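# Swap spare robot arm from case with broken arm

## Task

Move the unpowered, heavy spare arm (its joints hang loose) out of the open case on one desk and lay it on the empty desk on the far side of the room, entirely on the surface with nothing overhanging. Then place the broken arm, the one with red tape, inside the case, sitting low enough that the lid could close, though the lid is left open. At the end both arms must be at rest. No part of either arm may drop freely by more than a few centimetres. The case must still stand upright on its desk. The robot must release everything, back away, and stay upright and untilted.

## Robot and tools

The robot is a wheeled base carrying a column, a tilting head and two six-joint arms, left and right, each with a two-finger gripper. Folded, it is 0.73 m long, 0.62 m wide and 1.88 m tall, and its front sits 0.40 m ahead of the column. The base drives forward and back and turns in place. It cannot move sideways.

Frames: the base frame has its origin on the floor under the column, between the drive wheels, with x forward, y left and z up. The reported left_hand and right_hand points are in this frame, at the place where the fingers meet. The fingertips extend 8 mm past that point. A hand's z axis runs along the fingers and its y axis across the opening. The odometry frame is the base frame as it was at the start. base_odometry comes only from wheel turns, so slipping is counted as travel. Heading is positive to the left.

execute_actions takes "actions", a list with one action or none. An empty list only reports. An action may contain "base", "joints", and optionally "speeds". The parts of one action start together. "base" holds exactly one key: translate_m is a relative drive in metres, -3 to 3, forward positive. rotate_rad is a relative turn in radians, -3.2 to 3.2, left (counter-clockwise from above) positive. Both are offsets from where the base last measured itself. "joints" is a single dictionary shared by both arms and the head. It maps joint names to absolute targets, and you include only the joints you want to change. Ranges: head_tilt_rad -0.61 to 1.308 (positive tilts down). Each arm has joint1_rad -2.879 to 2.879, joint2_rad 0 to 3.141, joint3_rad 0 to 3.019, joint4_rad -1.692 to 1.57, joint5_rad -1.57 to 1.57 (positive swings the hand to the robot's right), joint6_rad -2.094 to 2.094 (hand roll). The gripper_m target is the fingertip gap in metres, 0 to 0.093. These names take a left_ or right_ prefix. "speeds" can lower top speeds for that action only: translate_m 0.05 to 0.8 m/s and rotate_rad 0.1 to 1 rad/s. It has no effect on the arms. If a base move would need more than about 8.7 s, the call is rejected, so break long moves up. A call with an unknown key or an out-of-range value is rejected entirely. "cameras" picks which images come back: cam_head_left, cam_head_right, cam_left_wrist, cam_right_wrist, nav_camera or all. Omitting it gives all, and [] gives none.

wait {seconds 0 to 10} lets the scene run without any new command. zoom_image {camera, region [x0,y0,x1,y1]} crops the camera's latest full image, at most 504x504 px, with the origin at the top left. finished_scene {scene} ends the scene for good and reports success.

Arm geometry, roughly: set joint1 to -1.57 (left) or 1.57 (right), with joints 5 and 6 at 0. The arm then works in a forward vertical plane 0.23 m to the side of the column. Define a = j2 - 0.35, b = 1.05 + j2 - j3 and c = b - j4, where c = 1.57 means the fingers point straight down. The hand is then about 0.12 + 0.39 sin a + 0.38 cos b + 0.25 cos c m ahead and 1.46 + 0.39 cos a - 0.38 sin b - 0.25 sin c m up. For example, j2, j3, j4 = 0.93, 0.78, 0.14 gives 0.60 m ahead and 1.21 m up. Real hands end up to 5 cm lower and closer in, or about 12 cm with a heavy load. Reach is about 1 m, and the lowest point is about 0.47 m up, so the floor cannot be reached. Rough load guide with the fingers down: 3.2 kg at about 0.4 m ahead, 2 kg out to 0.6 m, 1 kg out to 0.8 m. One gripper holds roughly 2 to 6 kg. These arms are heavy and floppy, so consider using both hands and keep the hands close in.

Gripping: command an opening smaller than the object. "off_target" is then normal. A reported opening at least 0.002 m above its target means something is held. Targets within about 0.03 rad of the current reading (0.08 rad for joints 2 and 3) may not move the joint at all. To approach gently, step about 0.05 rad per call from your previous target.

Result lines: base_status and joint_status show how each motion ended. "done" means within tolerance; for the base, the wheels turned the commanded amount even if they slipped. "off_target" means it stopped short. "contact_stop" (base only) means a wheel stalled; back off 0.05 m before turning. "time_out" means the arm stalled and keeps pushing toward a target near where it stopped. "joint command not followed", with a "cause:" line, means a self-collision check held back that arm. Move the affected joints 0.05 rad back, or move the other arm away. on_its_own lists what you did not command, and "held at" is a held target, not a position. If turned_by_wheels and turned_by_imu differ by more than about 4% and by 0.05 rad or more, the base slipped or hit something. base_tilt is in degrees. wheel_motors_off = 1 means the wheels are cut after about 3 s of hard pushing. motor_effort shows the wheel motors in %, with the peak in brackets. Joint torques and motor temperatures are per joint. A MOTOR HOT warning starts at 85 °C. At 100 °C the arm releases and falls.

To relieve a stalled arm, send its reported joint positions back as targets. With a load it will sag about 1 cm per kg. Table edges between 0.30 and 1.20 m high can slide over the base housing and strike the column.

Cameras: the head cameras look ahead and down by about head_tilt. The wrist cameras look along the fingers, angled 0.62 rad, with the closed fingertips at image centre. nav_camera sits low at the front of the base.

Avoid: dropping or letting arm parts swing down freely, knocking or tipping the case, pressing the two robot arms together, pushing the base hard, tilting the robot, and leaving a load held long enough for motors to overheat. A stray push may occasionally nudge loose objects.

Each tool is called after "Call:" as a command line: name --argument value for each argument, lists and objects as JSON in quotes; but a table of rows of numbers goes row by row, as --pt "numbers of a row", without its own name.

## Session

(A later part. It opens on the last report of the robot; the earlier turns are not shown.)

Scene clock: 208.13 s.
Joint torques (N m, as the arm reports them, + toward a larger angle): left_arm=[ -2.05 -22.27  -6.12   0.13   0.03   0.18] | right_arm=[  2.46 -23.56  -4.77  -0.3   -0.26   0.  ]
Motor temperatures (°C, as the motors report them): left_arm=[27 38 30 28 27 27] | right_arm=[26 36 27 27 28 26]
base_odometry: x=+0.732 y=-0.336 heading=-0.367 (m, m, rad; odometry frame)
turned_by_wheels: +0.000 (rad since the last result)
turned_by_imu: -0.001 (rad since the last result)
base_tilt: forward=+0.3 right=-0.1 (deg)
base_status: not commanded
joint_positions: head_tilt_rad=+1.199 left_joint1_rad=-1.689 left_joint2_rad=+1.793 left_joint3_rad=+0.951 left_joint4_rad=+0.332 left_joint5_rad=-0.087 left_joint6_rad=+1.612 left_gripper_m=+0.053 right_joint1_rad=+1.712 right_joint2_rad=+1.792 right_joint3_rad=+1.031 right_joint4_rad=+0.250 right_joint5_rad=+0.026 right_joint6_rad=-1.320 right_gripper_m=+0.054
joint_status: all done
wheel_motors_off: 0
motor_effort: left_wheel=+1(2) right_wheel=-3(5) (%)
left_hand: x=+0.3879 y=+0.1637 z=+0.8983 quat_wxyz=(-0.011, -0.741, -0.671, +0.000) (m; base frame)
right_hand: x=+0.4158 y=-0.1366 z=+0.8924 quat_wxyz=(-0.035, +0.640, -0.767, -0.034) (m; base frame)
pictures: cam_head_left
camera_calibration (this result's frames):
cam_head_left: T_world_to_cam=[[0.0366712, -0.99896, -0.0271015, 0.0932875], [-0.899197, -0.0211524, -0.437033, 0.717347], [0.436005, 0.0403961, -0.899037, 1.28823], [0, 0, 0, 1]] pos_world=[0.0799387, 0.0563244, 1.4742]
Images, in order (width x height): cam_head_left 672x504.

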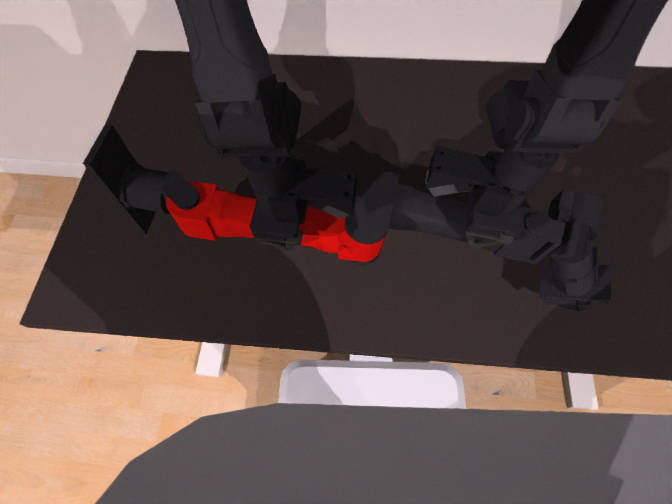

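Call:
execute_actions --actions '[{"joints": {"left_joint1_rad": -1.706, "left_joint2_rad": 1.563, "left_joint3_rad": 0.825, "left_joint4_rad": 0.298, "left_joint5_rad": -0.095, "left_joint6_rad": 1.617, "right_joint1_rad": 1.734, "right_joint2_rad": 1.556, "right_joint3_rad": 0.924, "right_joint4_rad": 0.208, "right_joint5_rad": 0.036, "right_joint6_rad": -1.308}}]' --cameras '["cam_head_left", "cam_head_right"]'

Scene clock: 211.63 s.
Joint torques (N m, as the arm reports them, + toward a larger angle): left_arm=[ -2.34 -21.27  -5.77   0.03   0.11   0.19] | right_arm=[  2.6  -24.36  -5.18  -0.39  -0.19  -0.01]
Motor temperatures (°C, as the motors report them): left_arm=[27 38 30 28 27 27] | right_arm=[26 36 27 27 28 26]
base_odometry: x=+0.732 y=-0.336 heading=-0.367 (m, m, rad; odometry frame)
turned_by_wheels: +0.000 (rad since the last result)
turned_by_imu: -0.001 (rad since the last result)
base_tilt: forward=+0.3 right=-0.1 (deg)
base_status: not commanded
joint_positions: head_tilt_rad=+1.199 left_joint1_rad=-1.698 left_joint2_rad=+1.674 left_joint3_rad=+0.867 left_joint4_rad=+0.300 left_joint5_rad=-0.098 left_joint6_rad=+1.606 left_gripper_m=+0.053 right_joint1_rad=+1.723 right_joint2_rad=+1.679 right_joint3_rad=+0.952 right_joint4_rad=+0.220 right_joint5_rad=+0.034 right_joint6_rad=-1.319 right_gripper_m=+0.054
joint_status: all done
wheel_motors_off: 0
motor_effort: left_wheel=+1(2) right_wheel=+0(5) (%)
left_hand: x=+0.3935 y=+0.1644 z=+0.9395 quat_wxyz=(-0.012, -0.740, -0.672, -0.003) (m; base frame)
right_hand: x=+0.4216 y=-0.1354 z=+0.9326 quat_wxyz=(-0.037, +0.641, -0.766, -0.034) (m; base frame)
pictures: cam_head_left, cam_head_right
camera_calibration (this result's frames):
cam_head_left: T_world_to_cam=[[0.0366712, -0.99896, -0.0271015, 0.0932875], [-0.899197, -0.0211524, -0.437033, 0.717347], [0.436005, 0.0403961, -0.899037, 1.28823], [0, 0, 0, 1]] pos_world=[0.0799387, 0.0563244, 1.4742]
cam_head_right: T_world_to_cam=[[0.0246117, -0.999493, -0.0201835, -0.0110821], [-0.89895, -0.0132941, -0.437849, 0.713322], [0.437358, 0.0289202, -0.898822, 1.28021], [0, 0, 0, 1]] pos_world=[0.0816022, -0.0386174, 1.46279]
Images, in order (width x height): cam_head_left 672x504, cam_head_right 672x504.

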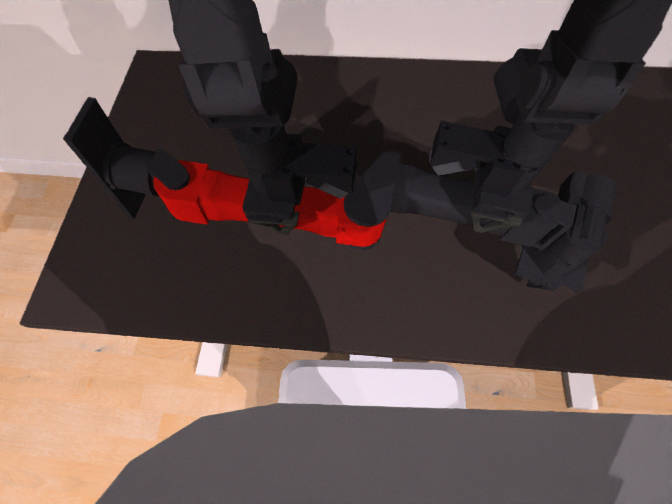

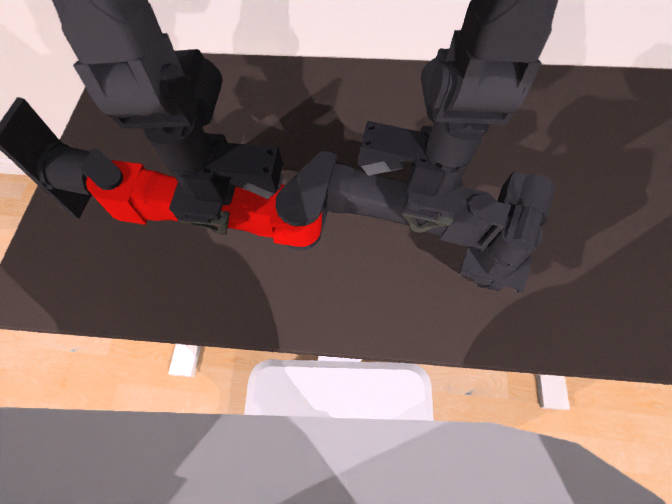

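Call:
execute_actions --actions '[{"base": {"translate_m": -0.757}, "speeds": {"translate_m": 0.6}, "joints": {"left_joint1_rad": -1.737, "left_joint2_rad": 1.285, "left_joint3_rad": 0.664, "left_joint4_rad": 0.184, "left_joint5_rad": -0.12, "left_joint6_rad": 1.602, "right_joint1_rad": 1.766, "right_joint2_rad": 1.279, "right_joint3_rad": 0.769, "right_joint4_rad": 0.098, "right_joint5_rad": 0.065, "right_joint6_rad": -1.29}}]' --cameras '["cam_head_left", "cam_head_right"]'

Scene clock: 225.57 s.
Joint torques (N m, as the arm reports them, + toward a larger angle): left_arm=[ -2.27 -19.05  -2.88   0.16   0.04   0.33] | right_arm=[  2.39 -22.1   -1.73   0.11  -0.54   0.17]
Motor temperatures (°C, as the motors report them): left_arm=[27 39 30 28 27 27] | right_arm=[26 37 27 27 28 26]
base_odometry: x=+0.025 y=-0.064 heading=-0.366 (m, m, rad; odometry frame)
turned_by_wheels: +0.001 (rad since the last result)
turned_by_imu: -0.003 (rad since the last result)
base_tilt: forward=+0.3 right=-0.1 (deg)
base_status: done
joint_positions: head_tilt_rad=+1.199 left_joint1_rad=-1.729 left_joint2_rad=+1.370 left_joint3_rad=+0.687 left_joint4_rad=+0.182 left_joint5_rad=-0.121 left_joint6_rad=+1.579 left_gripper_m=+0.053 right_joint1_rad=+1.757 right_joint2_rad=+1.379 right_joint3_rad=+0.775 right_joint4_rad=+0.102 right_joint5_rad=+0.072 right_joint6_rad=-1.314 right_gripper_m=+0.054
joint_status: all done
wheel_motors_off: 0
motor_effort: left_wheel=+1(45) right_wheel=-1(44) (%)
left_hand: x=+0.3955 y=+0.1624 z=+1.0376 quat_wxyz=(-0.016, -0.736, -0.676, -0.003) (m; base frame)
right_hand: x=+0.4251 y=-0.1364 z=+1.0334 quat_wxyz=(-0.037, +0.645, -0.763, -0.028) (m; base frame)
pictures: cam_head_left, cam_head_right
camera_calibration (this result's frames):
cam_head_left: T_world_to_cam=[[0.0366632, -0.99896, -0.0271122, 0.0933044], [-0.899325, -0.0211524, -0.436769, 0.716947], [0.435741, 0.0403961, -0.899165, 1.28844], [0, 0, 0, 1]] pos_world=[0.0799194, 0.0563244, 1.47419]
cam_head_right: T_world_to_cam=[[0.0246058, -0.999493, -0.0201907, -0.0110707], [-0.899079, -0.0132941, -0.437585, 0.712923], [0.437095, 0.0289202, -0.89895, 1.28042], [0, 0, 0, 1]] pos_world=[0.0815796, -0.0386174, 1.46278]
Images, in order (width x height): cam_head_left 672x504, cam_head_right 672x504.

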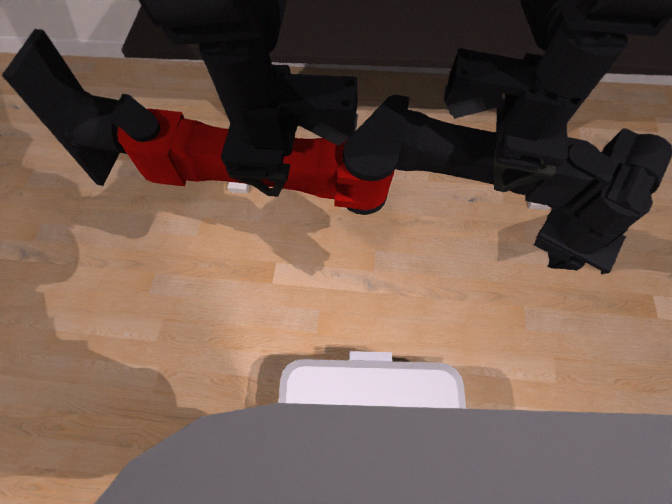

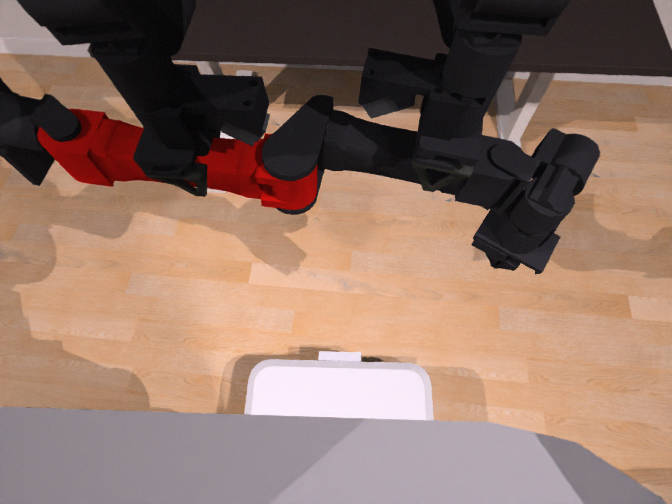

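Call:
execute_actions --actions '[{"base": {"rotate_rad": 1.529}, "speeds": {"rotate_rad": 0.8}, "joints": {"head_tilt_rad": 0.55, "left_joint1_rad": -1.80, "left_joint2_rad": 0.883, "left_joint3_rad": 0.569, "left_joint4_rad": -0.10, "left_joint5_rad": -0.174, "left_joint6_rad": 1.54, "right_joint1_rad": 1.828, "right_joint2_rad": 0.917, "right_joint3_rad": 0.675, "right_joint4_rad": -0.146, "right_joint5_rad": 0.122, "right_joint6_rad": -1.288}}]' --cameras '["cam_head_left", "cam_head_right", "nav_camera"]'

Scene clock: 230.13 s.
Joint torques (N m, as the arm reports them, + toward a larger angle): left_arm=[ -1.67 -17.9    1.86  -0.23   0.06   0.15] | right_arm=[  2.75 -20.19   3.01  -0.02  -0.61   0.06]
Motor temperatures (°C, as the motors report them): left_arm=[27 39 30 28 27 27] | right_arm=[26 37 27 27 28 26]
base_odometry: x=+0.026 y=-0.064 heading=+1.162 (m, m, rad; odometry frame)
turned_by_wheels: +1.529 (rad since the last result)
turned_by_imu: +1.503 (rad since the last result)
base_tilt: forward=+0.3 right=+0.0 (deg)
base_status: done
joint_positions: head_tilt_rad=+0.568 left_joint1_rad=-1.794 left_joint2_rad=+0.977 left_joint3_rad=+0.567 left_joint4_rad=-0.093 left_joint5_rad=-0.175 left_joint6_rad=+1.535 left_gripper_m=+0.053 right_joint1_rad=+1.813 right_joint2_rad=+1.014 right_joint3_rad=+0.657 right_joint4_rad=-0.142 right_joint5_rad=+0.131 right_joint6_rad=-1.301 right_gripper_m=+0.054
joint_status: all done
wheel_motors_off: 0
motor_effort: left_wheel=+0(37) right_wheel=+1(54) (%)
left_hand: x=+0.3967 y=+0.1588 z=+1.1478 quat_wxyz=(-0.017, -0.732, -0.681, -0.003) (m; base frame)
right_hand: x=+0.4278 y=-0.1390 z=+1.1439 quat_wxyz=(-0.037, +0.650, -0.759, -0.022) (m; base frame)
pictures: cam_head_left, cam_head_right, nav_camera
camera_calibration (this result's frames):
cam_head_left: T_world_to_cam=[[0.0455982, -0.99896, -0.000256547, 0.0514999], [-0.468372, -0.0211524, -0.883278, 1.38302], [0.882354, 0.0403961, -0.46885, 0.603427], [0, 0, 0, 1]] pos_world=[0.112985, 0.0563244, 1.50452]
cam_head_right: T_world_to_cam=[[0.0317794, -0.999493, -0.00178275, -0.0397776], [-0.467692, -0.0132941, -0.883792, 1.37851], [0.88332, 0.0289202, -0.467878, 0.594259], [0, 0, 0, 1]] pos_world=[0.121062, -0.0386174, 1.49629]
Images, in order (width x height): cam_head_left 672x504, cam_head_right 672x504, nav_camera 672x504.

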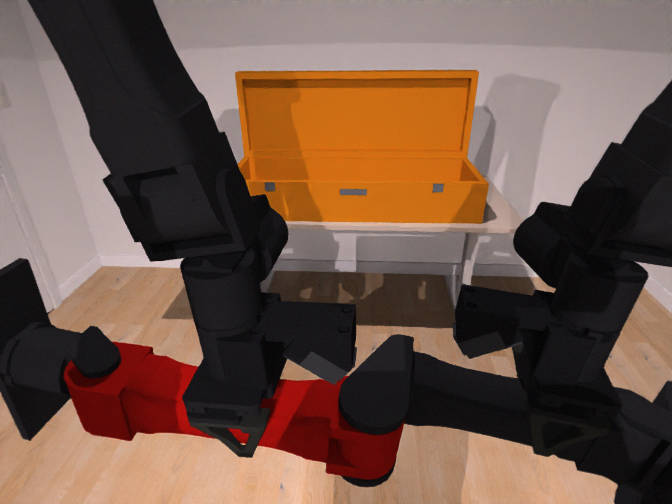

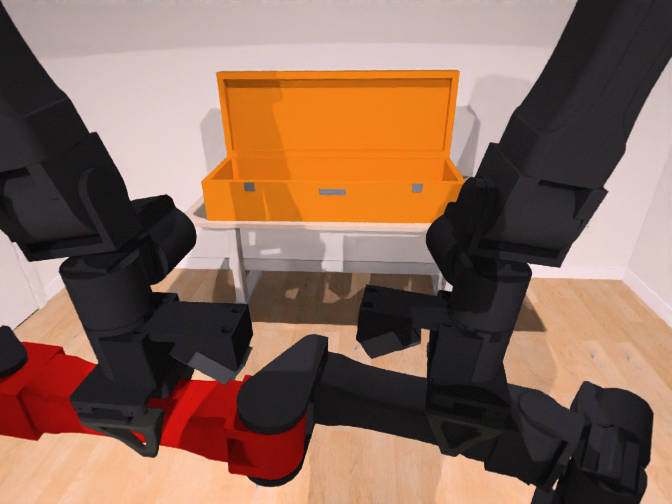

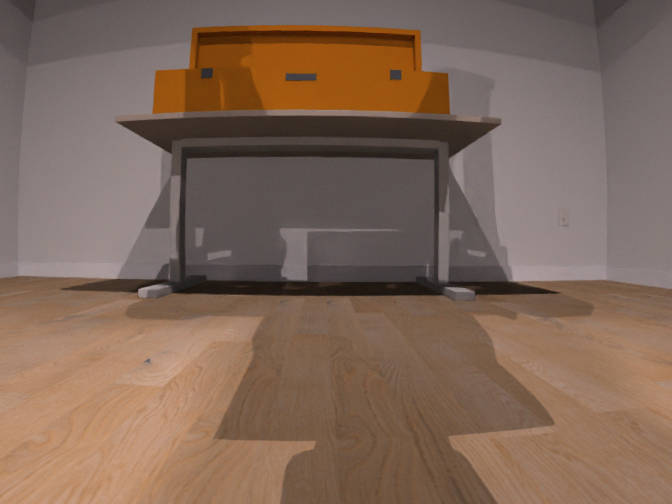

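Call:
execute_actions --actions '[{"base": {"translate_m": 1.52}, "speeds": {"translate_m": 0.7}, "joints": {"head_tilt_rad": 1.2}}]' --cameras '["cam_head_left", "cam_head_right"]'

Scene clock: 235.60 s.
Joint torques (N m, as the arm reports them, + toward a larger angle): left_arm=[ -2.09 -17.35   1.93  -0.33   0.     0.12] | right_arm=[  2.48 -19.75   3.21   0.12  -0.6    0.08]
Motor temperatures (°C, as the motors report them): left_arm=[27 39 30 28 27 27] | right_arm=[26 37 27 27 28 26]
base_odometry: x=+0.629 y=+1.331 heading=+1.163 (m, m, rad; odometry frame)
turned_by_wheels: +0.000 (rad since the last result)
turned_by_imu: +0.003 (rad since the last result)
base_tilt: forward=+0.3 right=-0.1 (deg)
base_status: done
joint_positions: head_tilt_rad=+1.198 left_joint1_rad=-1.792 left_joint2_rad=+0.977 left_joint3_rad=+0.563 left_joint4_rad=-0.093 left_joint5_rad=-0.173 left_joint6_rad=+1.535 left_gripper_m=+0.053 right_joint1_rad=+1.814 right_joint2_rad=+1.014 right_joint3_rad=+0.654 right_joint4_rad=-0.144 right_joint5_rad=+0.131 right_joint6_rad=-1.299 right_gripper_m=+0.054
joint_status: all done
wheel_motors_off: 0
motor_effort: left_wheel=+1(46) right_wheel=+0(60) (%)
left_hand: x=+0.3946 y=+0.1594 z=+1.1475 quat_wxyz=(-0.016, -0.732, -0.681, -0.002) (m; base frame)
right_hand: x=+0.4252 y=-0.1386 z=+1.1438 quat_wxyz=(-0.035, +0.650, -0.759, -0.024) (m; base frame)
pictures: cam_head_left, cam_head_right
camera_calibration (this result's frames):
cam_head_left: T_world_to_cam=[[0.0366761, -0.99896, -0.0270948, 0.0932768], [-0.899117, -0.0211524, -0.437198, 0.717597], [0.43617, 0.0403961, -0.898957, 1.2881], [0, 0, 0, 1]] pos_world=[0.0799508, 0.0563244, 1.47421]
cam_head_right: T_world_to_cam=[[0.0246154, -0.999493, -0.020179, -0.0110893], [-0.89887, -0.0132941, -0.438014, 0.713572], [0.437523, 0.0289202, -0.898742, 1.28008], [0, 0, 0, 1]] pos_world=[0.0816164, -0.0386174, 1.46279]
Images, in order (width x height): cam_head_left 672x504, cam_head_right 672x504.

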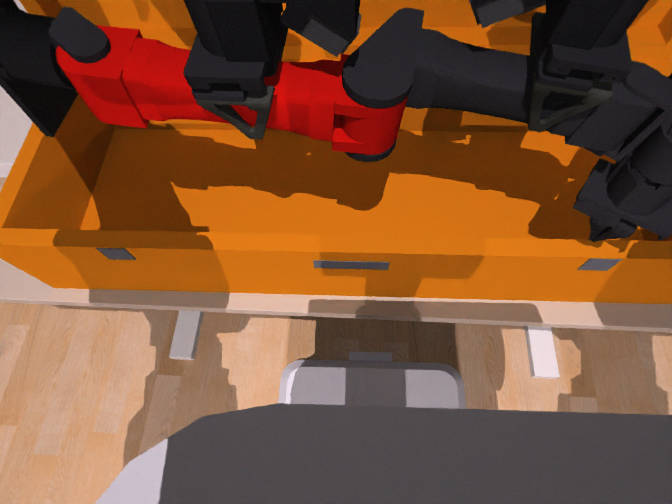

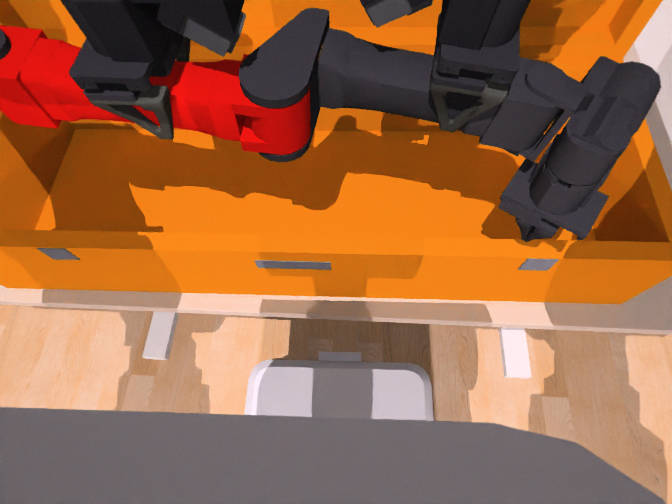

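Call:
execute_actions --actions '[{"base": {"translate_m": 0.135}, "speeds": {"translate_m": 0.3}}]' --cameras '[]'

Call:
execute_actions --actions '[{"joints": {"left_joint1_rad": -1.742, "left_joint2_rad": 1.292, "left_joint3_rad": 0.664, "left_joint4_rad": 0.19, "left_joint5_rad": -0.123, "left_joint6_rad": 1.582, "right_joint1_rad": 1.766, "right_joint2_rad": 1.294, "right_joint3_rad": 0.77, "right_joint4_rad": 0.106, "right_joint5_rad": 0.068, "right_joint6_rad": -1.312}}]' --cameras '["cam_head_left", "cam_head_right"]'

Scene clock: 240.30 s.
Joint torques (N m, as the arm reports them, + toward a larger angle): left_arm=[ -1.87 -18.11   2.09  -0.21  -0.06   0.12] | right_arm=[  2.43 -20.52   3.44   0.03  -0.57   0.07]
Motor temperatures (°C, as the motors report them): left_arm=[27 39 30 28 27 27] | right_arm=[26 37 27 27 29 26]
base_odometry: x=+0.682 y=+1.455 heading=+1.163 (m, m, rad; odometry frame)
turned_by_wheels: +0.000 (rad since the last result)
turned_by_imu: -0.001 (rad since the last result)
base_tilt: forward=+0.3 right=-0.1 (deg)
base_status: done
joint_positions: head_tilt_rad=+1.199 left_joint1_rad=-1.790 left_joint2_rad=+0.976 left_joint3_rad=+0.562 left_joint4_rad=-0.093 left_joint5_rad=-0.172 left_joint6_rad=+1.535 left_gripper_m=+0.053 right_joint1_rad=+1.814 right_joint2_rad=+1.015 right_joint3_rad=+0.654 right_joint4_rad=-0.144 right_joint5_rad=+0.130 right_joint6_rad=-1.299 right_gripper_m=+0.054
joint_status: not commanded
wheel_motors_off: 0
motor_effort: left_wheel=+0(35) right_wheel=+1(42) (%)
left_hand: x=+0.3941 y=+0.1599 z=+1.1475 quat_wxyz=(-0.016, -0.732, -0.682, -0.002) (m; base frame)
right_hand: x=+0.4246 y=-0.1383 z=+1.1434 quat_wxyz=(-0.035, +0.650, -0.758, -0.025) (m; base frame)
pictures: none
No camera images: the call's "cameras" was empty. Leave "cameras" out to get every camera's image.

Scene clock: 241.83 s.
Joint torques (N m, as the arm reports them, + toward a larger angle): left_arm=[ -2.89 -20.05  -3.53   0.23  -0.17   0.21] | right_arm=[  2.55 -22.21  -2.4    0.15  -0.26   0.11]
Motor temperatures (°C, as the motors report them): left_arm=[27 39 30 28 27 27] | right_arm=[26 37 27 27 29 26]
base_odometry: x=+0.682 y=+1.455 heading=+1.163 (m, m, rad; odometry frame)
turned_by_wheels: +0.000 (rad since the last result)
turned_by_imu: +0.000 (rad since the last result)
base_tilt: forward=+0.3 right=-0.1 (deg)
base_status: not commanded
joint_positions: head_tilt_rad=+1.199 left_joint1_rad=-1.728 left_joint2_rad=+1.394 left_joint3_rad=+0.692 left_joint4_rad=+0.188 left_joint5_rad=-0.117 left_joint6_rad=+1.570 left_gripper_m=+0.053 right_joint1_rad=+1.754 right_joint2_rad=+1.403 right_joint3_rad=+0.784 right_joint4_rad=+0.107 right_joint5_rad=+0.068 right_joint6_rad=-1.323 right_gripper_m=+0.054
joint_status: all done
wheel_motors_off: 0
motor_effort: left_wheel=+1(3) right_wheel=+0(4) (%)
left_hand: x=+0.3900 y=+0.1620 z=+1.0307 quat_wxyz=(-0.012, -0.734, -0.679, +0.002) (m; base frame)
right_hand: x=+0.4219 y=-0.1365 z=+1.0258 quat_wxyz=(-0.034, +0.649, -0.760, -0.032) (m; base frame)
pictures: cam_head_left, cam_head_right
camera_calibration (this result's frames):
cam_head_left: T_world_to_cam=[[0.0366681, -0.99896, -0.0271056, 0.0932939], [-0.899246, -0.0211524, -0.436932, 0.717194], [0.435904, 0.0403961, -0.899086, 1.28831], [0, 0, 0, 1]] pos_world=[0.0799313, 0.0563244, 1.4742]
cam_head_right: T_world_to_cam=[[0.0246095, -0.999493, -0.0201862, -0.0110778], [-0.898999, -0.0132941, -0.437748, 0.713169], [0.437258, 0.0289202, -0.898871, 1.28029], [0, 0, 0, 1]] pos_world=[0.0815936, -0.0386174, 1.46278]
Images, in order (width x height): cam_head_left 672x504, cam_head_right 672x504.

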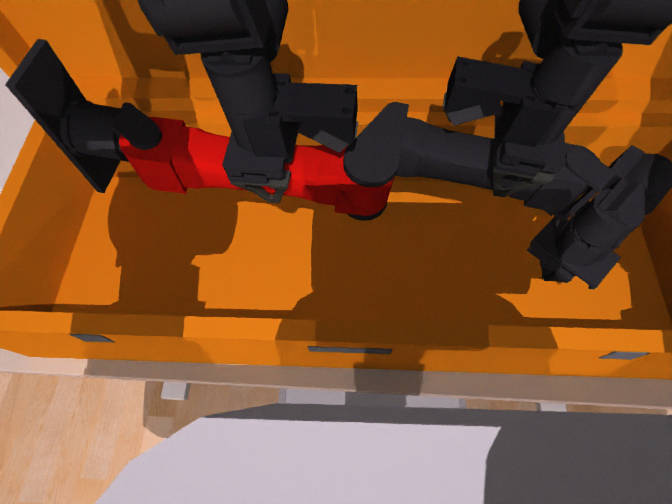

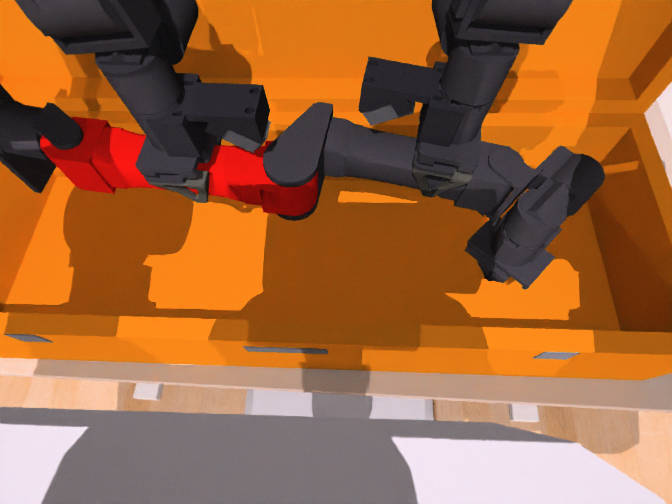

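Call:
execute_actions --actions '[{"joints": {"left_joint1_rad": -1.72, "left_joint2_rad": 1.492, "left_joint3_rad": 0.767, "left_joint4_rad": 0.282, "left_joint5_rad": -0.105, "left_joint6_rad": 1.595, "right_joint1_rad": 1.742, "right_joint2_rad": 1.489, "right_joint3_rad": 0.865, "right_joint4_rad": 0.197, "right_joint5_rad": 0.044, "right_joint6_rad": -1.318}}]' --cameras '["cam_head_left", "cam_head_right"]'

Scene clock: 244.43 s.
Joint torques (N m, as the arm reports them, + toward a larger angle): left_arm=[ -2.93 -19.41  -4.46  -0.03  -0.21   0.09] | right_arm=[  2.39 -21.35  -3.74  -0.11  -0.29   0.05]
Motor temperatures (°C, as the motors report them): left_arm=[27 39 30 28 27 27] | right_arm=[26 37 27 27 28 26]
base_odometry: x=+0.682 y=+1.455 heading=+1.163 (m, m, rad; odometry frame)
turned_by_wheels: +0.000 (rad since the last result)
turned_by_imu: -0.001 (rad since the last result)
base_tilt: forward=+0.3 right=+0.0 (deg)
base_status: not commanded
joint_positions: head_tilt_rad=+1.199 left_joint1_rad=-1.707 left_joint2_rad=+1.576 left_joint3_rad=+0.797 left_joint4_rad=+0.283 left_joint5_rad=-0.098 left_joint6_rad=+1.593 left_gripper_m=+0.053 right_joint1_rad=+1.731 right_joint2_rad=+1.578 right_joint3_rad=+0.883 right_joint4_rad=+0.202 right_joint5_rad=+0.044 right_joint6_rad=-1.327 right_gripper_m=+0.054
joint_status: all done
wheel_motors_off: 0
motor_effort: left_wheel=+1(2) right_wheel=-1(4) (%)
left_hand: x=+0.3951 y=+0.1625 z=+0.9730 quat_wxyz=(-0.018, -0.737, -0.675, -0.004) (m; base frame)
right_hand: x=+0.4260 y=-0.1369 z=+0.9677 quat_wxyz=(-0.042, +0.645, -0.762, -0.028) (m; base frame)
pictures: cam_head_left, cam_head_right
camera_calibration (this result's frames):
cam_head_left: T_world_to_cam=[[0.0366681, -0.99896, -0.0271056, 0.0932939], [-0.899246, -0.0211524, -0.436932, 0.717193], [0.435904, 0.0403961, -0.899086, 1.28831], [0, 0, 0, 1]] pos_world=[0.0799313, 0.0563244, 1.4742]
cam_head_right: T_world_to_cam=[[0.0246095, -0.999493, -0.0201862, -0.0110778], [-0.899, -0.0132941, -0.437748, 0.713169], [0.437258, 0.0289202, -0.898871, 1.28029], [0, 0, 0, 1]] pos_world=[0.0815935, -0.0386174, 1.46278]
Images, in order (width x height): cam_head_left 672x504, cam_head_right 672x504.

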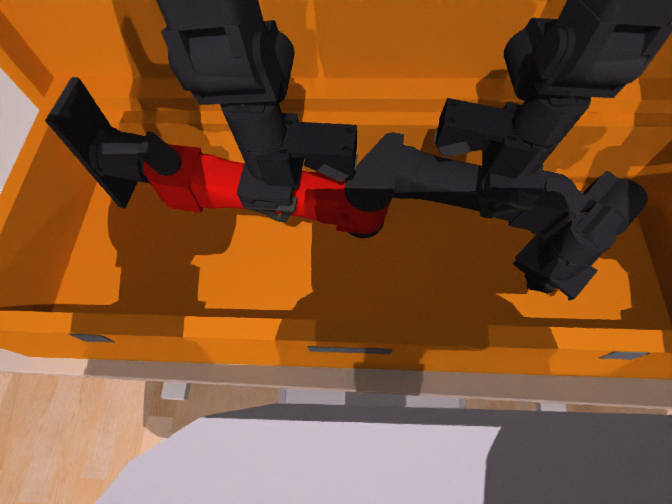

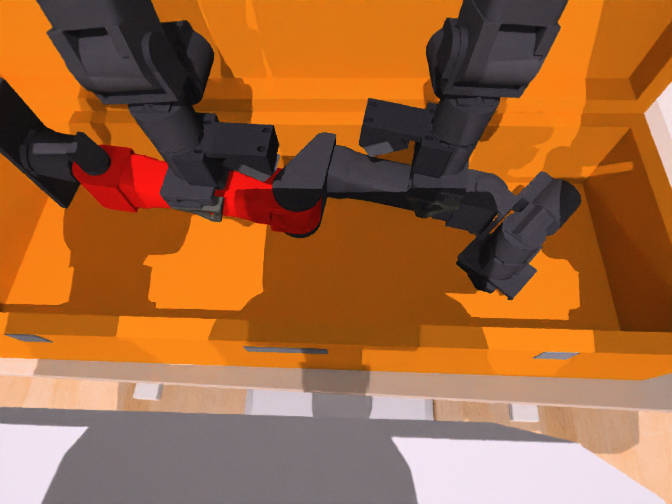

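Call:
execute_actions --actions '[{"joints": {"left_joint1_rad": -1.714, "left_joint2_rad": 1.563, "left_joint3_rad": 0.806, "left_joint4_rad": 0.285, "left_joint5_rad": -0.10, "left_joint6_rad": 1.598, "right_joint1_rad": 1.736, "right_joint2_rad": 1.557, "right_joint3_rad": 0.902, "right_joint4_rad": 0.20, "right_joint5_rad": 0.039, "right_joint6_rad": -1.32}}]' --cameras '["cam_head_right"]'

Scene clock: 246.53 s.
Joint torques (N m, as the arm reports them, + toward a larger angle): left_arm=[ -2.92 -18.59  -5.21   0.17  -0.08   0.08] | right_arm=[  2.76 -21.68  -4.8    0.05  -0.33   0.03]
Motor temperatures (°C, as the motors report them): left_arm=[27 39 30 28 27 27] | right_arm=[26 37 27 27 28 26]
base_odometry: x=+0.682 y=+1.455 heading=+1.163 (m, m, rad; odometry frame)
turned_by_wheels: +0.000 (rad since the last result)
turned_by_imu: -0.001 (rad since the last result)
base_tilt: forward=+0.2 right=-0.1 (deg)
base_status: not commanded
joint_positions: head_tilt_rad=+1.199 left_joint1_rad=-1.701 left_joint2_rad=+1.637 left_joint3_rad=+0.845 left_joint4_rad=+0.283 left_joint5_rad=-0.096 left_joint6_rad=+1.595 left_gripper_m=+0.053 right_joint1_rad=+1.727 right_joint2_rad=+1.639 right_joint3_rad=+0.930 right_joint4_rad=+0.202 right_joint5_rad=+0.041 right_joint6_rad=-1.327 right_gripper_m=+0.054
joint_status: all done
wheel_motors_off: 0
motor_effort: left_wheel=+1(1) right_wheel=-1(2) (%)
left_hand: x=+0.3941 y=+0.1632 z=+0.9516 quat_wxyz=(-0.012, -0.737, -0.675, +0.000) (m; base frame)
right_hand: x=+0.4246 y=-0.1360 z=+0.9461 quat_wxyz=(-0.037, +0.645, -0.763, -0.032) (m; base frame)
pictures: cam_head_right
camera_calibration (this result's frames):
cam_head_right: T_world_to_cam=[[0.0246095, -0.999493, -0.0201862, -0.0110778], [-0.898999, -0.0132941, -0.437748, 0.713169], [0.437258, 0.0289202, -0.898871, 1.28029], [0, 0, 0, 1]] pos_world=[0.0815936, -0.0386174, 1.46278]
Images, in order (width x height): cam_head_right 672x504.

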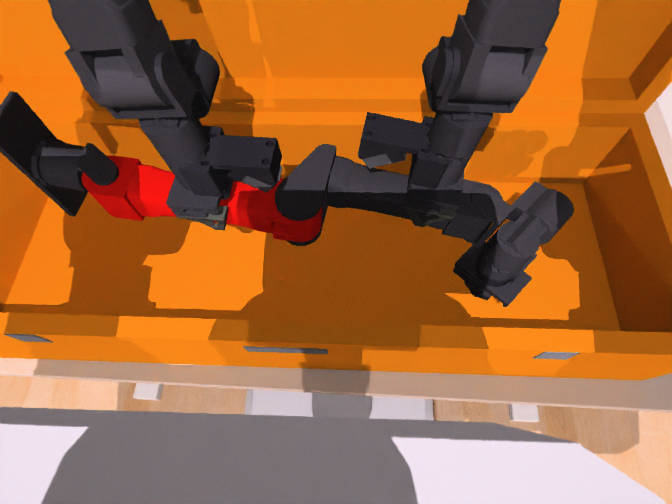

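Call:
execute_actions --actions '[{"joints": {"left_joint1_rad": -1.71, "left_joint2_rad": 1.619, "left_joint3_rad": 0.839, "left_joint4_rad": 0.30, "left_joint5_rad": -0.096, "left_joint6_rad": 1.60, "right_joint1_rad": 1.731, "right_joint2_rad": 1.61, "right_joint3_rad": 0.934, "right_joint4_rad": 0.21, "right_joint5_rad": 0.035, "right_joint6_rad": -1.322}}]' --cameras '["cam_head_right"]'

Scene clock: 248.60 s.
Joint torques (N m, as the arm reports them, + toward a larger angle): left_arm=[ -2.83 -17.82  -5.35   0.33  -0.58   0.22] | right_arm=[  2.37 -19.11  -3.95   0.49  -0.91   0.05]
Motor temperatures (°C, as the motors report them): left_arm=[27 39 30 28 27 27] | right_arm=[26 37 27 27 28 26]
base_odometry: x=+0.682 y=+1.455 heading=+1.163 (m, m, rad; odometry frame)
turned_by_wheels: +0.000 (rad since the last result)
turned_by_imu: -0.001 (rad since the last result)
base_tilt: forward=+0.3 right=+0.0 (deg)
base_status: not commanded
joint_positions: head_tilt_rad=+1.199 left_joint1_rad=-1.698 left_joint2_rad=+1.688 left_joint3_rad=+0.876 left_joint4_rad=+0.293 left_joint5_rad=-0.078 left_joint6_rad=+1.588 left_gripper_m=+0.053 right_joint1_rad=+1.722 right_joint2_rad=+1.668 right_joint3_rad=+0.952 right_joint4_rad=+0.203 right_joint5_rad=+0.052 right_joint6_rad=-1.334 right_gripper_m=+0.054
joint_status: all done
wheel_motors_off: 0
motor_effort: left_wheel=+0(1) right_wheel=-2(1) (%)
left_hand: x=+0.3897 y=+0.1603 z=+0.9348 quat_wxyz=(-0.014, -0.735, -0.678, +0.009) (m; base frame)
right_hand: x=+0.4234 y=-0.1395 z=+0.9354 quat_wxyz=(-0.030, +0.647, -0.761, -0.028) (m; base frame)
pictures: cam_head_right
camera_calibration (this result's frames):
cam_head_right: T_world_to_cam=[[0.0246095, -0.999493, -0.0201862, -0.0110778], [-0.898999, -0.0132941, -0.437748, 0.713169], [0.437258, 0.0289202, -0.898871, 1.28029], [0, 0, 0, 1]] pos_world=[0.0815936, -0.0386174, 1.46278]
Images, in order (width x height): cam_head_right 672x504.

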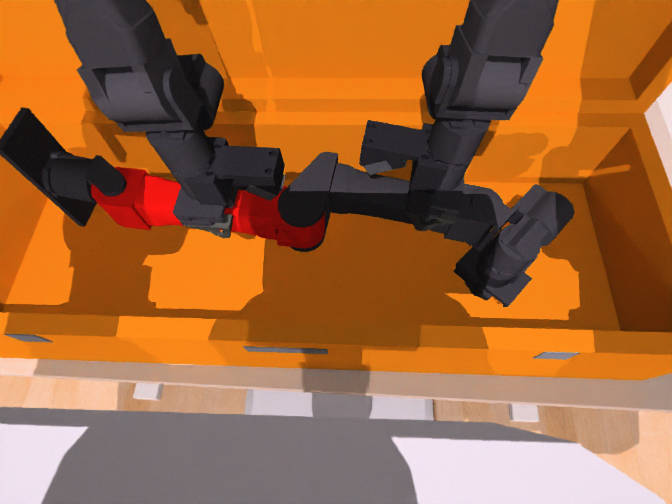

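Call:
execute_actions --actions '[{"base": {"rotate_rad": 0.11}, "speeds": {"rotate_rad": 0.13}}]' --cameras '["cam_head_left", "cam_head_right"]'

Scene clock: 259.80 s.
Joint torques (N m, as the arm reports them, + toward a larger angle): left_arm=[ -2.87 -18.28  -5.4    0.35  -0.43   0.18] | right_arm=[  2.7  -19.29  -4.13   0.47  -0.68   0.07]
Motor temperatures (°C, as the motors report them): left_arm=[27 39 30 28 27 27] | right_arm=[26 37 27 27 29 26]
base_odometry: x=+0.682 y=+1.456 heading=+1.272 (m, m, rad; odometry frame)
turned_by_wheels: +0.109 (rad since the last result)
turned_by_imu: +0.104 (rad since the last result)
base_tilt: forward=+0.3 right=-0.1 (deg)
base_status: done
joint_positions: head_tilt_rad=+1.199 left_joint1_rad=-1.700 left_joint2_rad=+1.688 left_joint3_rad=+0.876 left_joint4_rad=+0.293 left_joint5_rad=-0.082 left_joint6_rad=+1.591 left_gripper_m=+0.053 right_joint1_rad=+1.720 right_joint2_rad=+1.672 right_joint3_rad=+0.952 right_joint4_rad=+0.203 right_joint5_rad=+0.046 right_joint6_rad=-1.331 right_gripper_m=+0.054
joint_status: not commanded
wheel_motors_off: 0
motor_effort: left_wheel=+0(35) right_wheel=-2(45) (%)
left_hand: x=+0.3897 y=+0.1601 z=+0.9349 quat_wxyz=(-0.013, -0.736, -0.677, +0.008) (m; base frame)
right_hand: x=+0.4214 y=-0.1399 z=+0.9341 quat_wxyz=(-0.029, +0.645, -0.763, -0.030) (m; base frame)
pictures: cam_head_left, cam_head_right
camera_calibration (this result's frames):
cam_head_left: T_world_to_cam=[[0.0366681, -0.99896, -0.0271056, 0.0932939], [-0.899246, -0.0211524, -0.436932, 0.717194], [0.435904, 0.0403961, -0.899086, 1.28831], [0, 0, 0, 1]] pos_world=[0.0799313, 0.0563244, 1.4742]
cam_head_right: T_world_to_cam=[[0.0246095, -0.999493, -0.0201862, -0.0110778], [-0.898999, -0.0132941, -0.437748, 0.713169], [0.437258, 0.0289202, -0.898871, 1.28029], [0, 0, 0, 1]] pos_world=[0.0815936, -0.0386174, 1.46278]
Images, in order (width x height): cam_head_left 672x504, cam_head_right 672x504.

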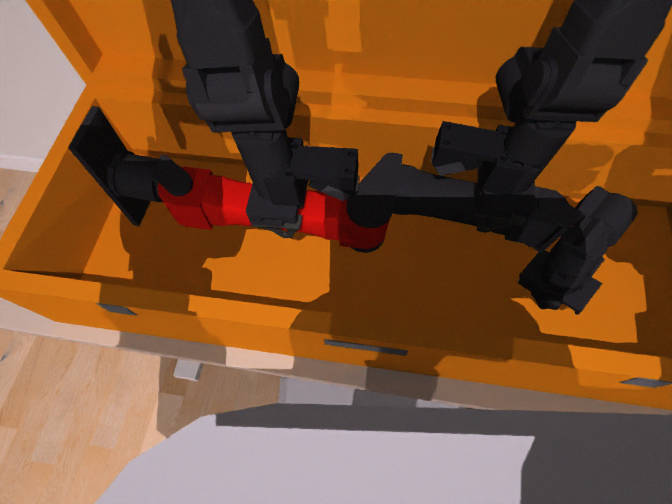

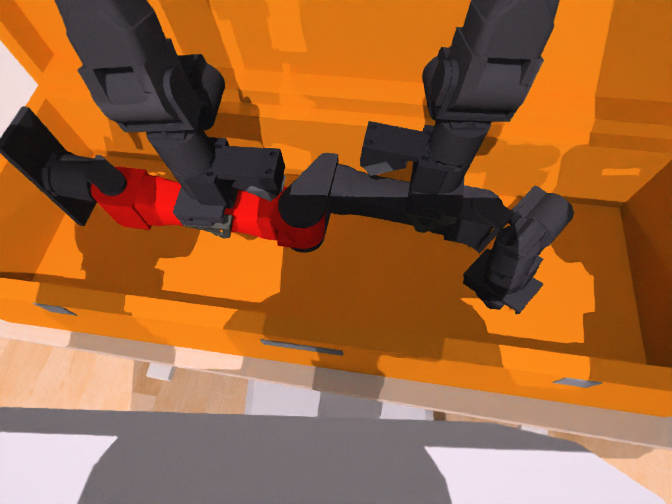

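Call:
execute_actions --actions '[{"base": {"rotate_rad": 0.10}, "speeds": {"rotate_rad": 0.13}, "joints": {"left_joint1_rad": -1.705, "left_joint2_rad": 1.664, "left_joint3_rad": 0.876, "left_joint4_rad": 0.31, "left_joint5_rad": -0.092, "left_joint6_rad": 1.603, "right_joint1_rad": 1.726, "right_joint2_rad": 1.67, "right_joint3_rad": 0.976, "right_joint4_rad": 0.222, "right_joint5_rad": 0.03, "right_joint6_rad": -1.324}}]' --cameras '["cam_head_left", "cam_head_right"]'

Scene clock: 263.57 s.
Joint torques (N m, as the arm reports them, + toward a larger angle): left_arm=[ -3.11 -18.53  -6.01   0.63  -0.17   0.26] | right_arm=[  2.56 -18.33  -4.27   0.71  -0.47   0.11]
Motor temperatures (°C, as the motors report them): left_arm=[27 39 30 28 27 27] | right_arm=[26 37 27 27 29 26]
base_odometry: x=+0.683 y=+1.456 heading=+1.371 (m, m, rad; odometry frame)
turned_by_wheels: +0.099 (rad since the last result)
turned_by_imu: +0.096 (rad since the last result)
base_tilt: forward=+0.3 right=+0.0 (deg)
base_status: done
joint_positions: head_tilt_rad=+1.199 left_joint1_rad=-1.690 left_joint2_rad=+1.738 left_joint3_rad=+0.920 left_joint4_rad=+0.299 left_joint5_rad=-0.086 left_joint6_rad=+1.586 left_gripper_m=+0.053 right_joint1_rad=+1.719 right_joint2_rad=+1.716 right_joint3_rad=+0.996 right_joint4_rad=+0.209 right_joint5_rad=+0.034 right_joint6_rad=-1.340 right_gripper_m=+0.054
joint_status: all done
wheel_motors_off: 0
motor_effort: left_wheel=-1(37) right_wheel=+0(33) (%)
left_hand: x=+0.3913 y=+0.1645 z=+0.9164 quat_wxyz=(-0.009, -0.733, -0.680, +0.004) (m; base frame)
right_hand: x=+0.4263 y=-0.1359 z=+0.9179 quat_wxyz=(-0.035, +0.648, -0.760, -0.033) (m; base frame)
pictures: cam_head_left, cam_head_right
camera_calibration (this result's frames):
cam_head_left: T_world_to_cam=[[0.0366681, -0.99896, -0.0271056, 0.0932939], [-0.899246, -0.0211524, -0.436932, 0.717194], [0.435904, 0.0403961, -0.899086, 1.28831], [0, 0, 0, 1]] pos_world=[0.0799313, 0.0563244, 1.4742]
cam_head_right: T_world_to_cam=[[0.0246095, -0.999493, -0.0201862, -0.0110778], [-0.899, -0.0132941, -0.437748, 0.713169], [0.437258, 0.0289202, -0.898871, 1.28029], [0, 0, 0, 1]] pos_world=[0.0815936, -0.0386174, 1.46278]
Images, in order (width x height): cam_head_left 672x504, cam_head_right 672x504.

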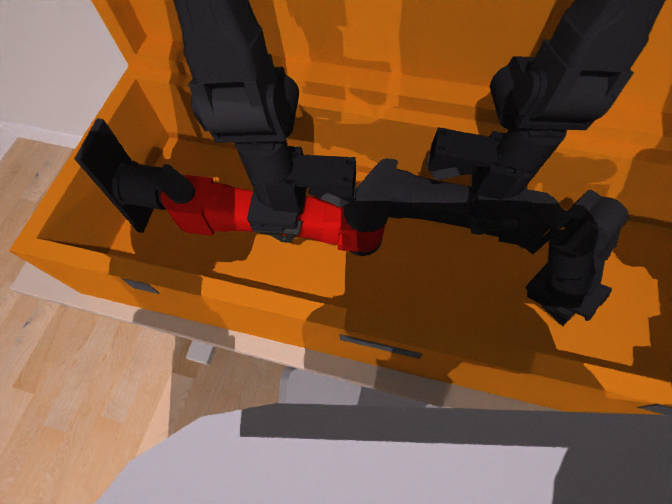

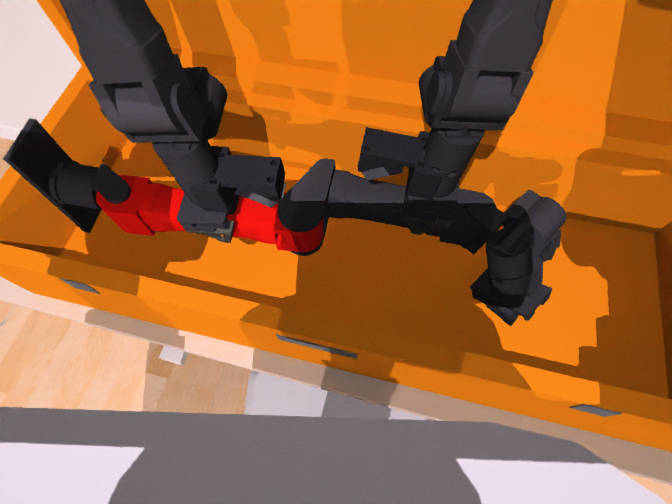

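Call:
zoom_image --camera "cam_head_right" --region '[380, 150, 672, 420]'

Region (380, 150, 672, 420) of cam_head_right's 672x504 image, scaled by 1.726, with more detail than that image has; it fills the top 466 rows of this view, and the rest is white.

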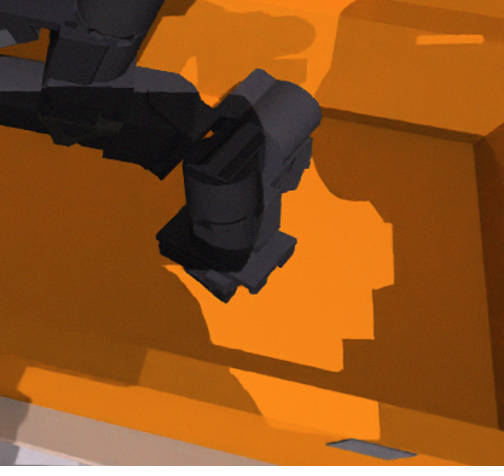

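Call:
execute_actions --actions '[{"base": {"translate_m": 0.035}, "speeds": {"translate_m": 0.06}, "joints": {"left_joint1_rad": -1.70, "left_joint2_rad": 1.725, "left_joint3_rad": 0.929, "left_joint4_rad": 0.325, "left_joint5_rad": -0.087, "left_joint6_rad": 1.605, "right_joint1_rad": 1.717, "right_joint2_rad": 1.75, "right_joint3_rad": 1.034, "right_joint4_rad": 0.238, "right_joint5_rad": 0.024, "right_joint6_rad": -1.326}}]' --cameras '["cam_head_left", "cam_head_right"]'

Scene clock: 266.90 s.
Joint torques (N m, as the arm reports them, + toward a larger angle): left_arm=[ -3.21 -19.76  -6.5    0.47   0.17   0.14] | right_arm=[  2.48 -19.34  -5.02   0.41  -0.27   0.02]
Motor temperatures (°C, as the motors report them): left_arm=[27 39 30 28 27 27] | right_arm=[26 37 27 27 29 26]
base_odometry: x=+0.689 y=+1.490 heading=+1.372 (m, m, rad; odometry frame)
turned_by_wheels: +0.001 (rad since the last result)
turned_by_imu: +0.000 (rad since the last result)
base_tilt: forward=+0.3 right=-0.1 (deg)
base_status: done
joint_positions: head_tilt_rad=+1.199 left_joint1_rad=-1.683 left_joint2_rad=+1.813 left_joint3_rad=+0.977 left_joint4_rad=+0.317 left_joint5_rad=-0.091 left_joint6_rad=+1.599 left_gripper_m=+0.053 right_joint1_rad=+1.716 right_joint2_rad=+1.807 right_joint3_rad=+1.062 right_joint4_rad=+0.233 right_joint5_rad=+0.024 right_joint6_rad=-1.333 right_gripper_m=+0.054
joint_status: all done
wheel_motors_off: 0
motor_effort: left_wheel=+1(48) right_wheel=+0(51) (%)
left_hand: x=+0.3891 y=+0.1675 z=+0.8894 quat_wxyz=(-0.005, -0.736, -0.677, -0.001) (m; base frame)
right_hand: x=+0.4220 y=-0.1323 z=+0.8856 quat_wxyz=(-0.036, +0.645, -0.762, -0.036) (m; base frame)
pictures: cam_head_left, cam_head_right
camera_calibration (this result's frames):
cam_head_left: T_world_to_cam=[[0.0366671, -0.99896, -0.027107, 0.0932961], [-0.899262, -0.0211524, -0.436899, 0.717143], [0.435871, 0.0403961, -0.899102, 1.28834], [0, 0, 0, 1]] pos_world=[0.0799289, 0.0563244, 1.4742]
cam_head_right: T_world_to_cam=[[0.0246087, -0.999493, -0.0201871, -0.0110763], [-0.899016, -0.0132941, -0.437715, 0.713119], [0.437225, 0.0289202, -0.898887, 1.28032], [0, 0, 0, 1]] pos_world=[0.0815907, -0.0386174, 1.46278]
Images, in order (width x height): cam_head_left 672x504, cam_head_right 672x504.

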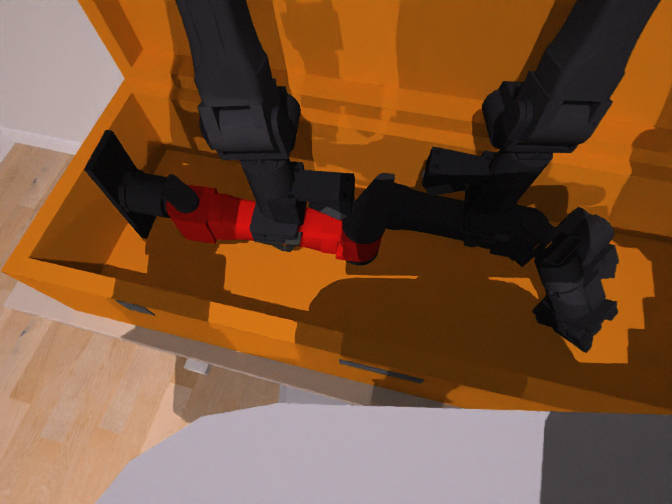

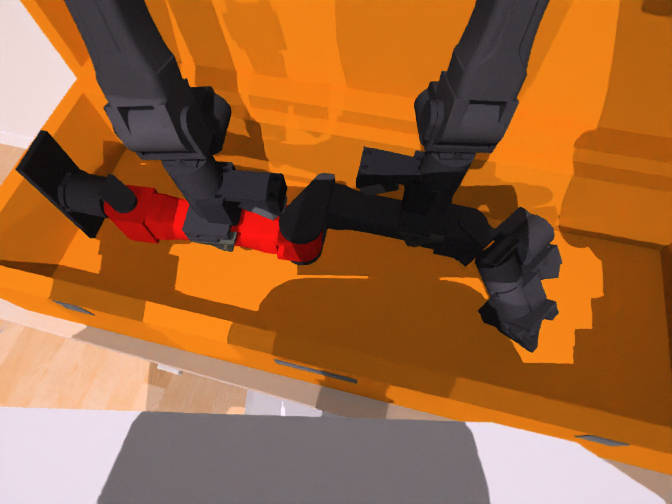

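Call:
execute_actions --actions '[{"joints": {"left_joint1_rad": -1.695, "left_joint2_rad": 1.805, "left_joint3_rad": 1.002, "left_joint4_rad": 0.332, "left_joint5_rad": -0.081, "left_joint6_rad": 1.61, "right_joint1_rad": 1.706, "right_joint2_rad": 1.833, "right_joint3_rad": 1.105, "right_joint4_rad": 0.241, "right_joint5_rad": 0.018, "right_joint6_rad": -1.328}}]' --cameras '["cam_head_left", "cam_head_right"]'

Scene clock: 268.70 s.
Joint torques (N m, as the arm reports them, + toward a larger angle): left_arm=[ -3.24 -20.1   -6.73   0.42   0.17   0.16] | right_arm=[  1.98 -19.24  -5.6    0.3   -0.3    0.06]
Motor temperatures (°C, as the motors report them): left_arm=[27 39 30 28 27 27] | right_arm=[26 37 27 27 29 26]
base_odometry: x=+0.689 y=+1.490 heading=+1.372 (m, m, rad; odometry frame)
turned_by_wheels: +0.000 (rad since the last result)
turned_by_imu: -0.001 (rad since the last result)
base_tilt: forward=+0.3 right=+0.0 (deg)
base_status: not commanded
joint_positions: head_tilt_rad=+1.199 left_joint1_rad=-1.677 left_joint2_rad=+1.893 left_joint3_rad=+1.053 left_joint4_rad=+0.324 left_joint5_rad=-0.086 left_joint6_rad=+1.603 left_gripper_m=+0.053 right_joint1_rad=+1.708 right_joint2_rad=+1.885 right_joint3_rad=+1.137 right_joint4_rad=+0.238 right_joint5_rad=+0.018 right_joint6_rad=-1.337 right_gripper_m=+0.054
joint_status: all done
wheel_motors_off: 0
motor_effort: left_wheel=+2(3) right_wheel=+0(0) (%)
left_hand: x=+0.3904 y=+0.1674 z=+0.8593 quat_wxyz=(-0.006, -0.736, -0.677, -0.001) (m; base frame)
right_hand: x=+0.4234 y=-0.1329 z=+0.8555 quat_wxyz=(-0.037, +0.645, -0.762, -0.035) (m; base frame)
pictures: cam_head_left, cam_head_right
camera_calibration (this result's frames):
cam_head_left: T_world_to_cam=[[0.0366671, -0.99896, -0.027107, 0.0932961], [-0.899262, -0.0211524, -0.436899, 0.717144], [0.435871, 0.0403961, -0.899102, 1.28834], [0, 0, 0, 1]] pos_world=[0.0799289, 0.0563244, 1.4742]
cam_head_right: T_world_to_cam=[[0.0246087, -0.999493, -0.0201871, -0.0110763], [-0.899016, -0.0132941, -0.437715, 0.713119], [0.437225, 0.0289202, -0.898887, 1.28032], [0, 0, 0, 1]] pos_world=[0.0815907, -0.0386174, 1.46278]
Images, in order (width x height): cam_head_left 672x504, cam_head_right 672x504.

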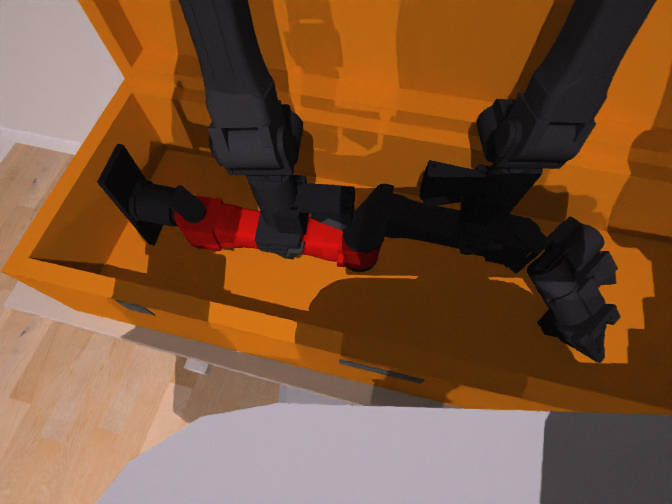

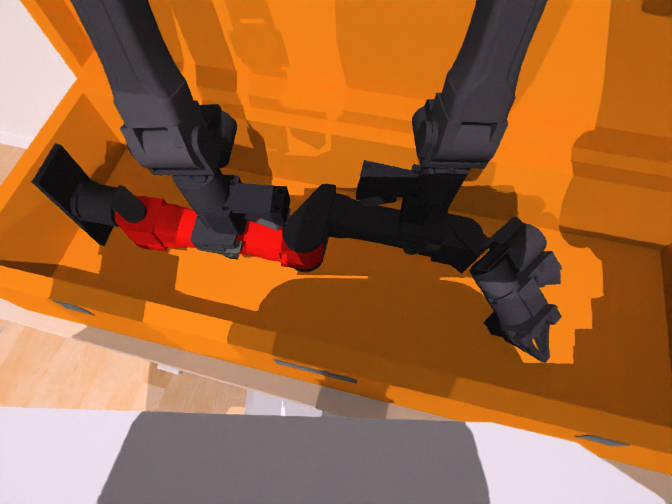

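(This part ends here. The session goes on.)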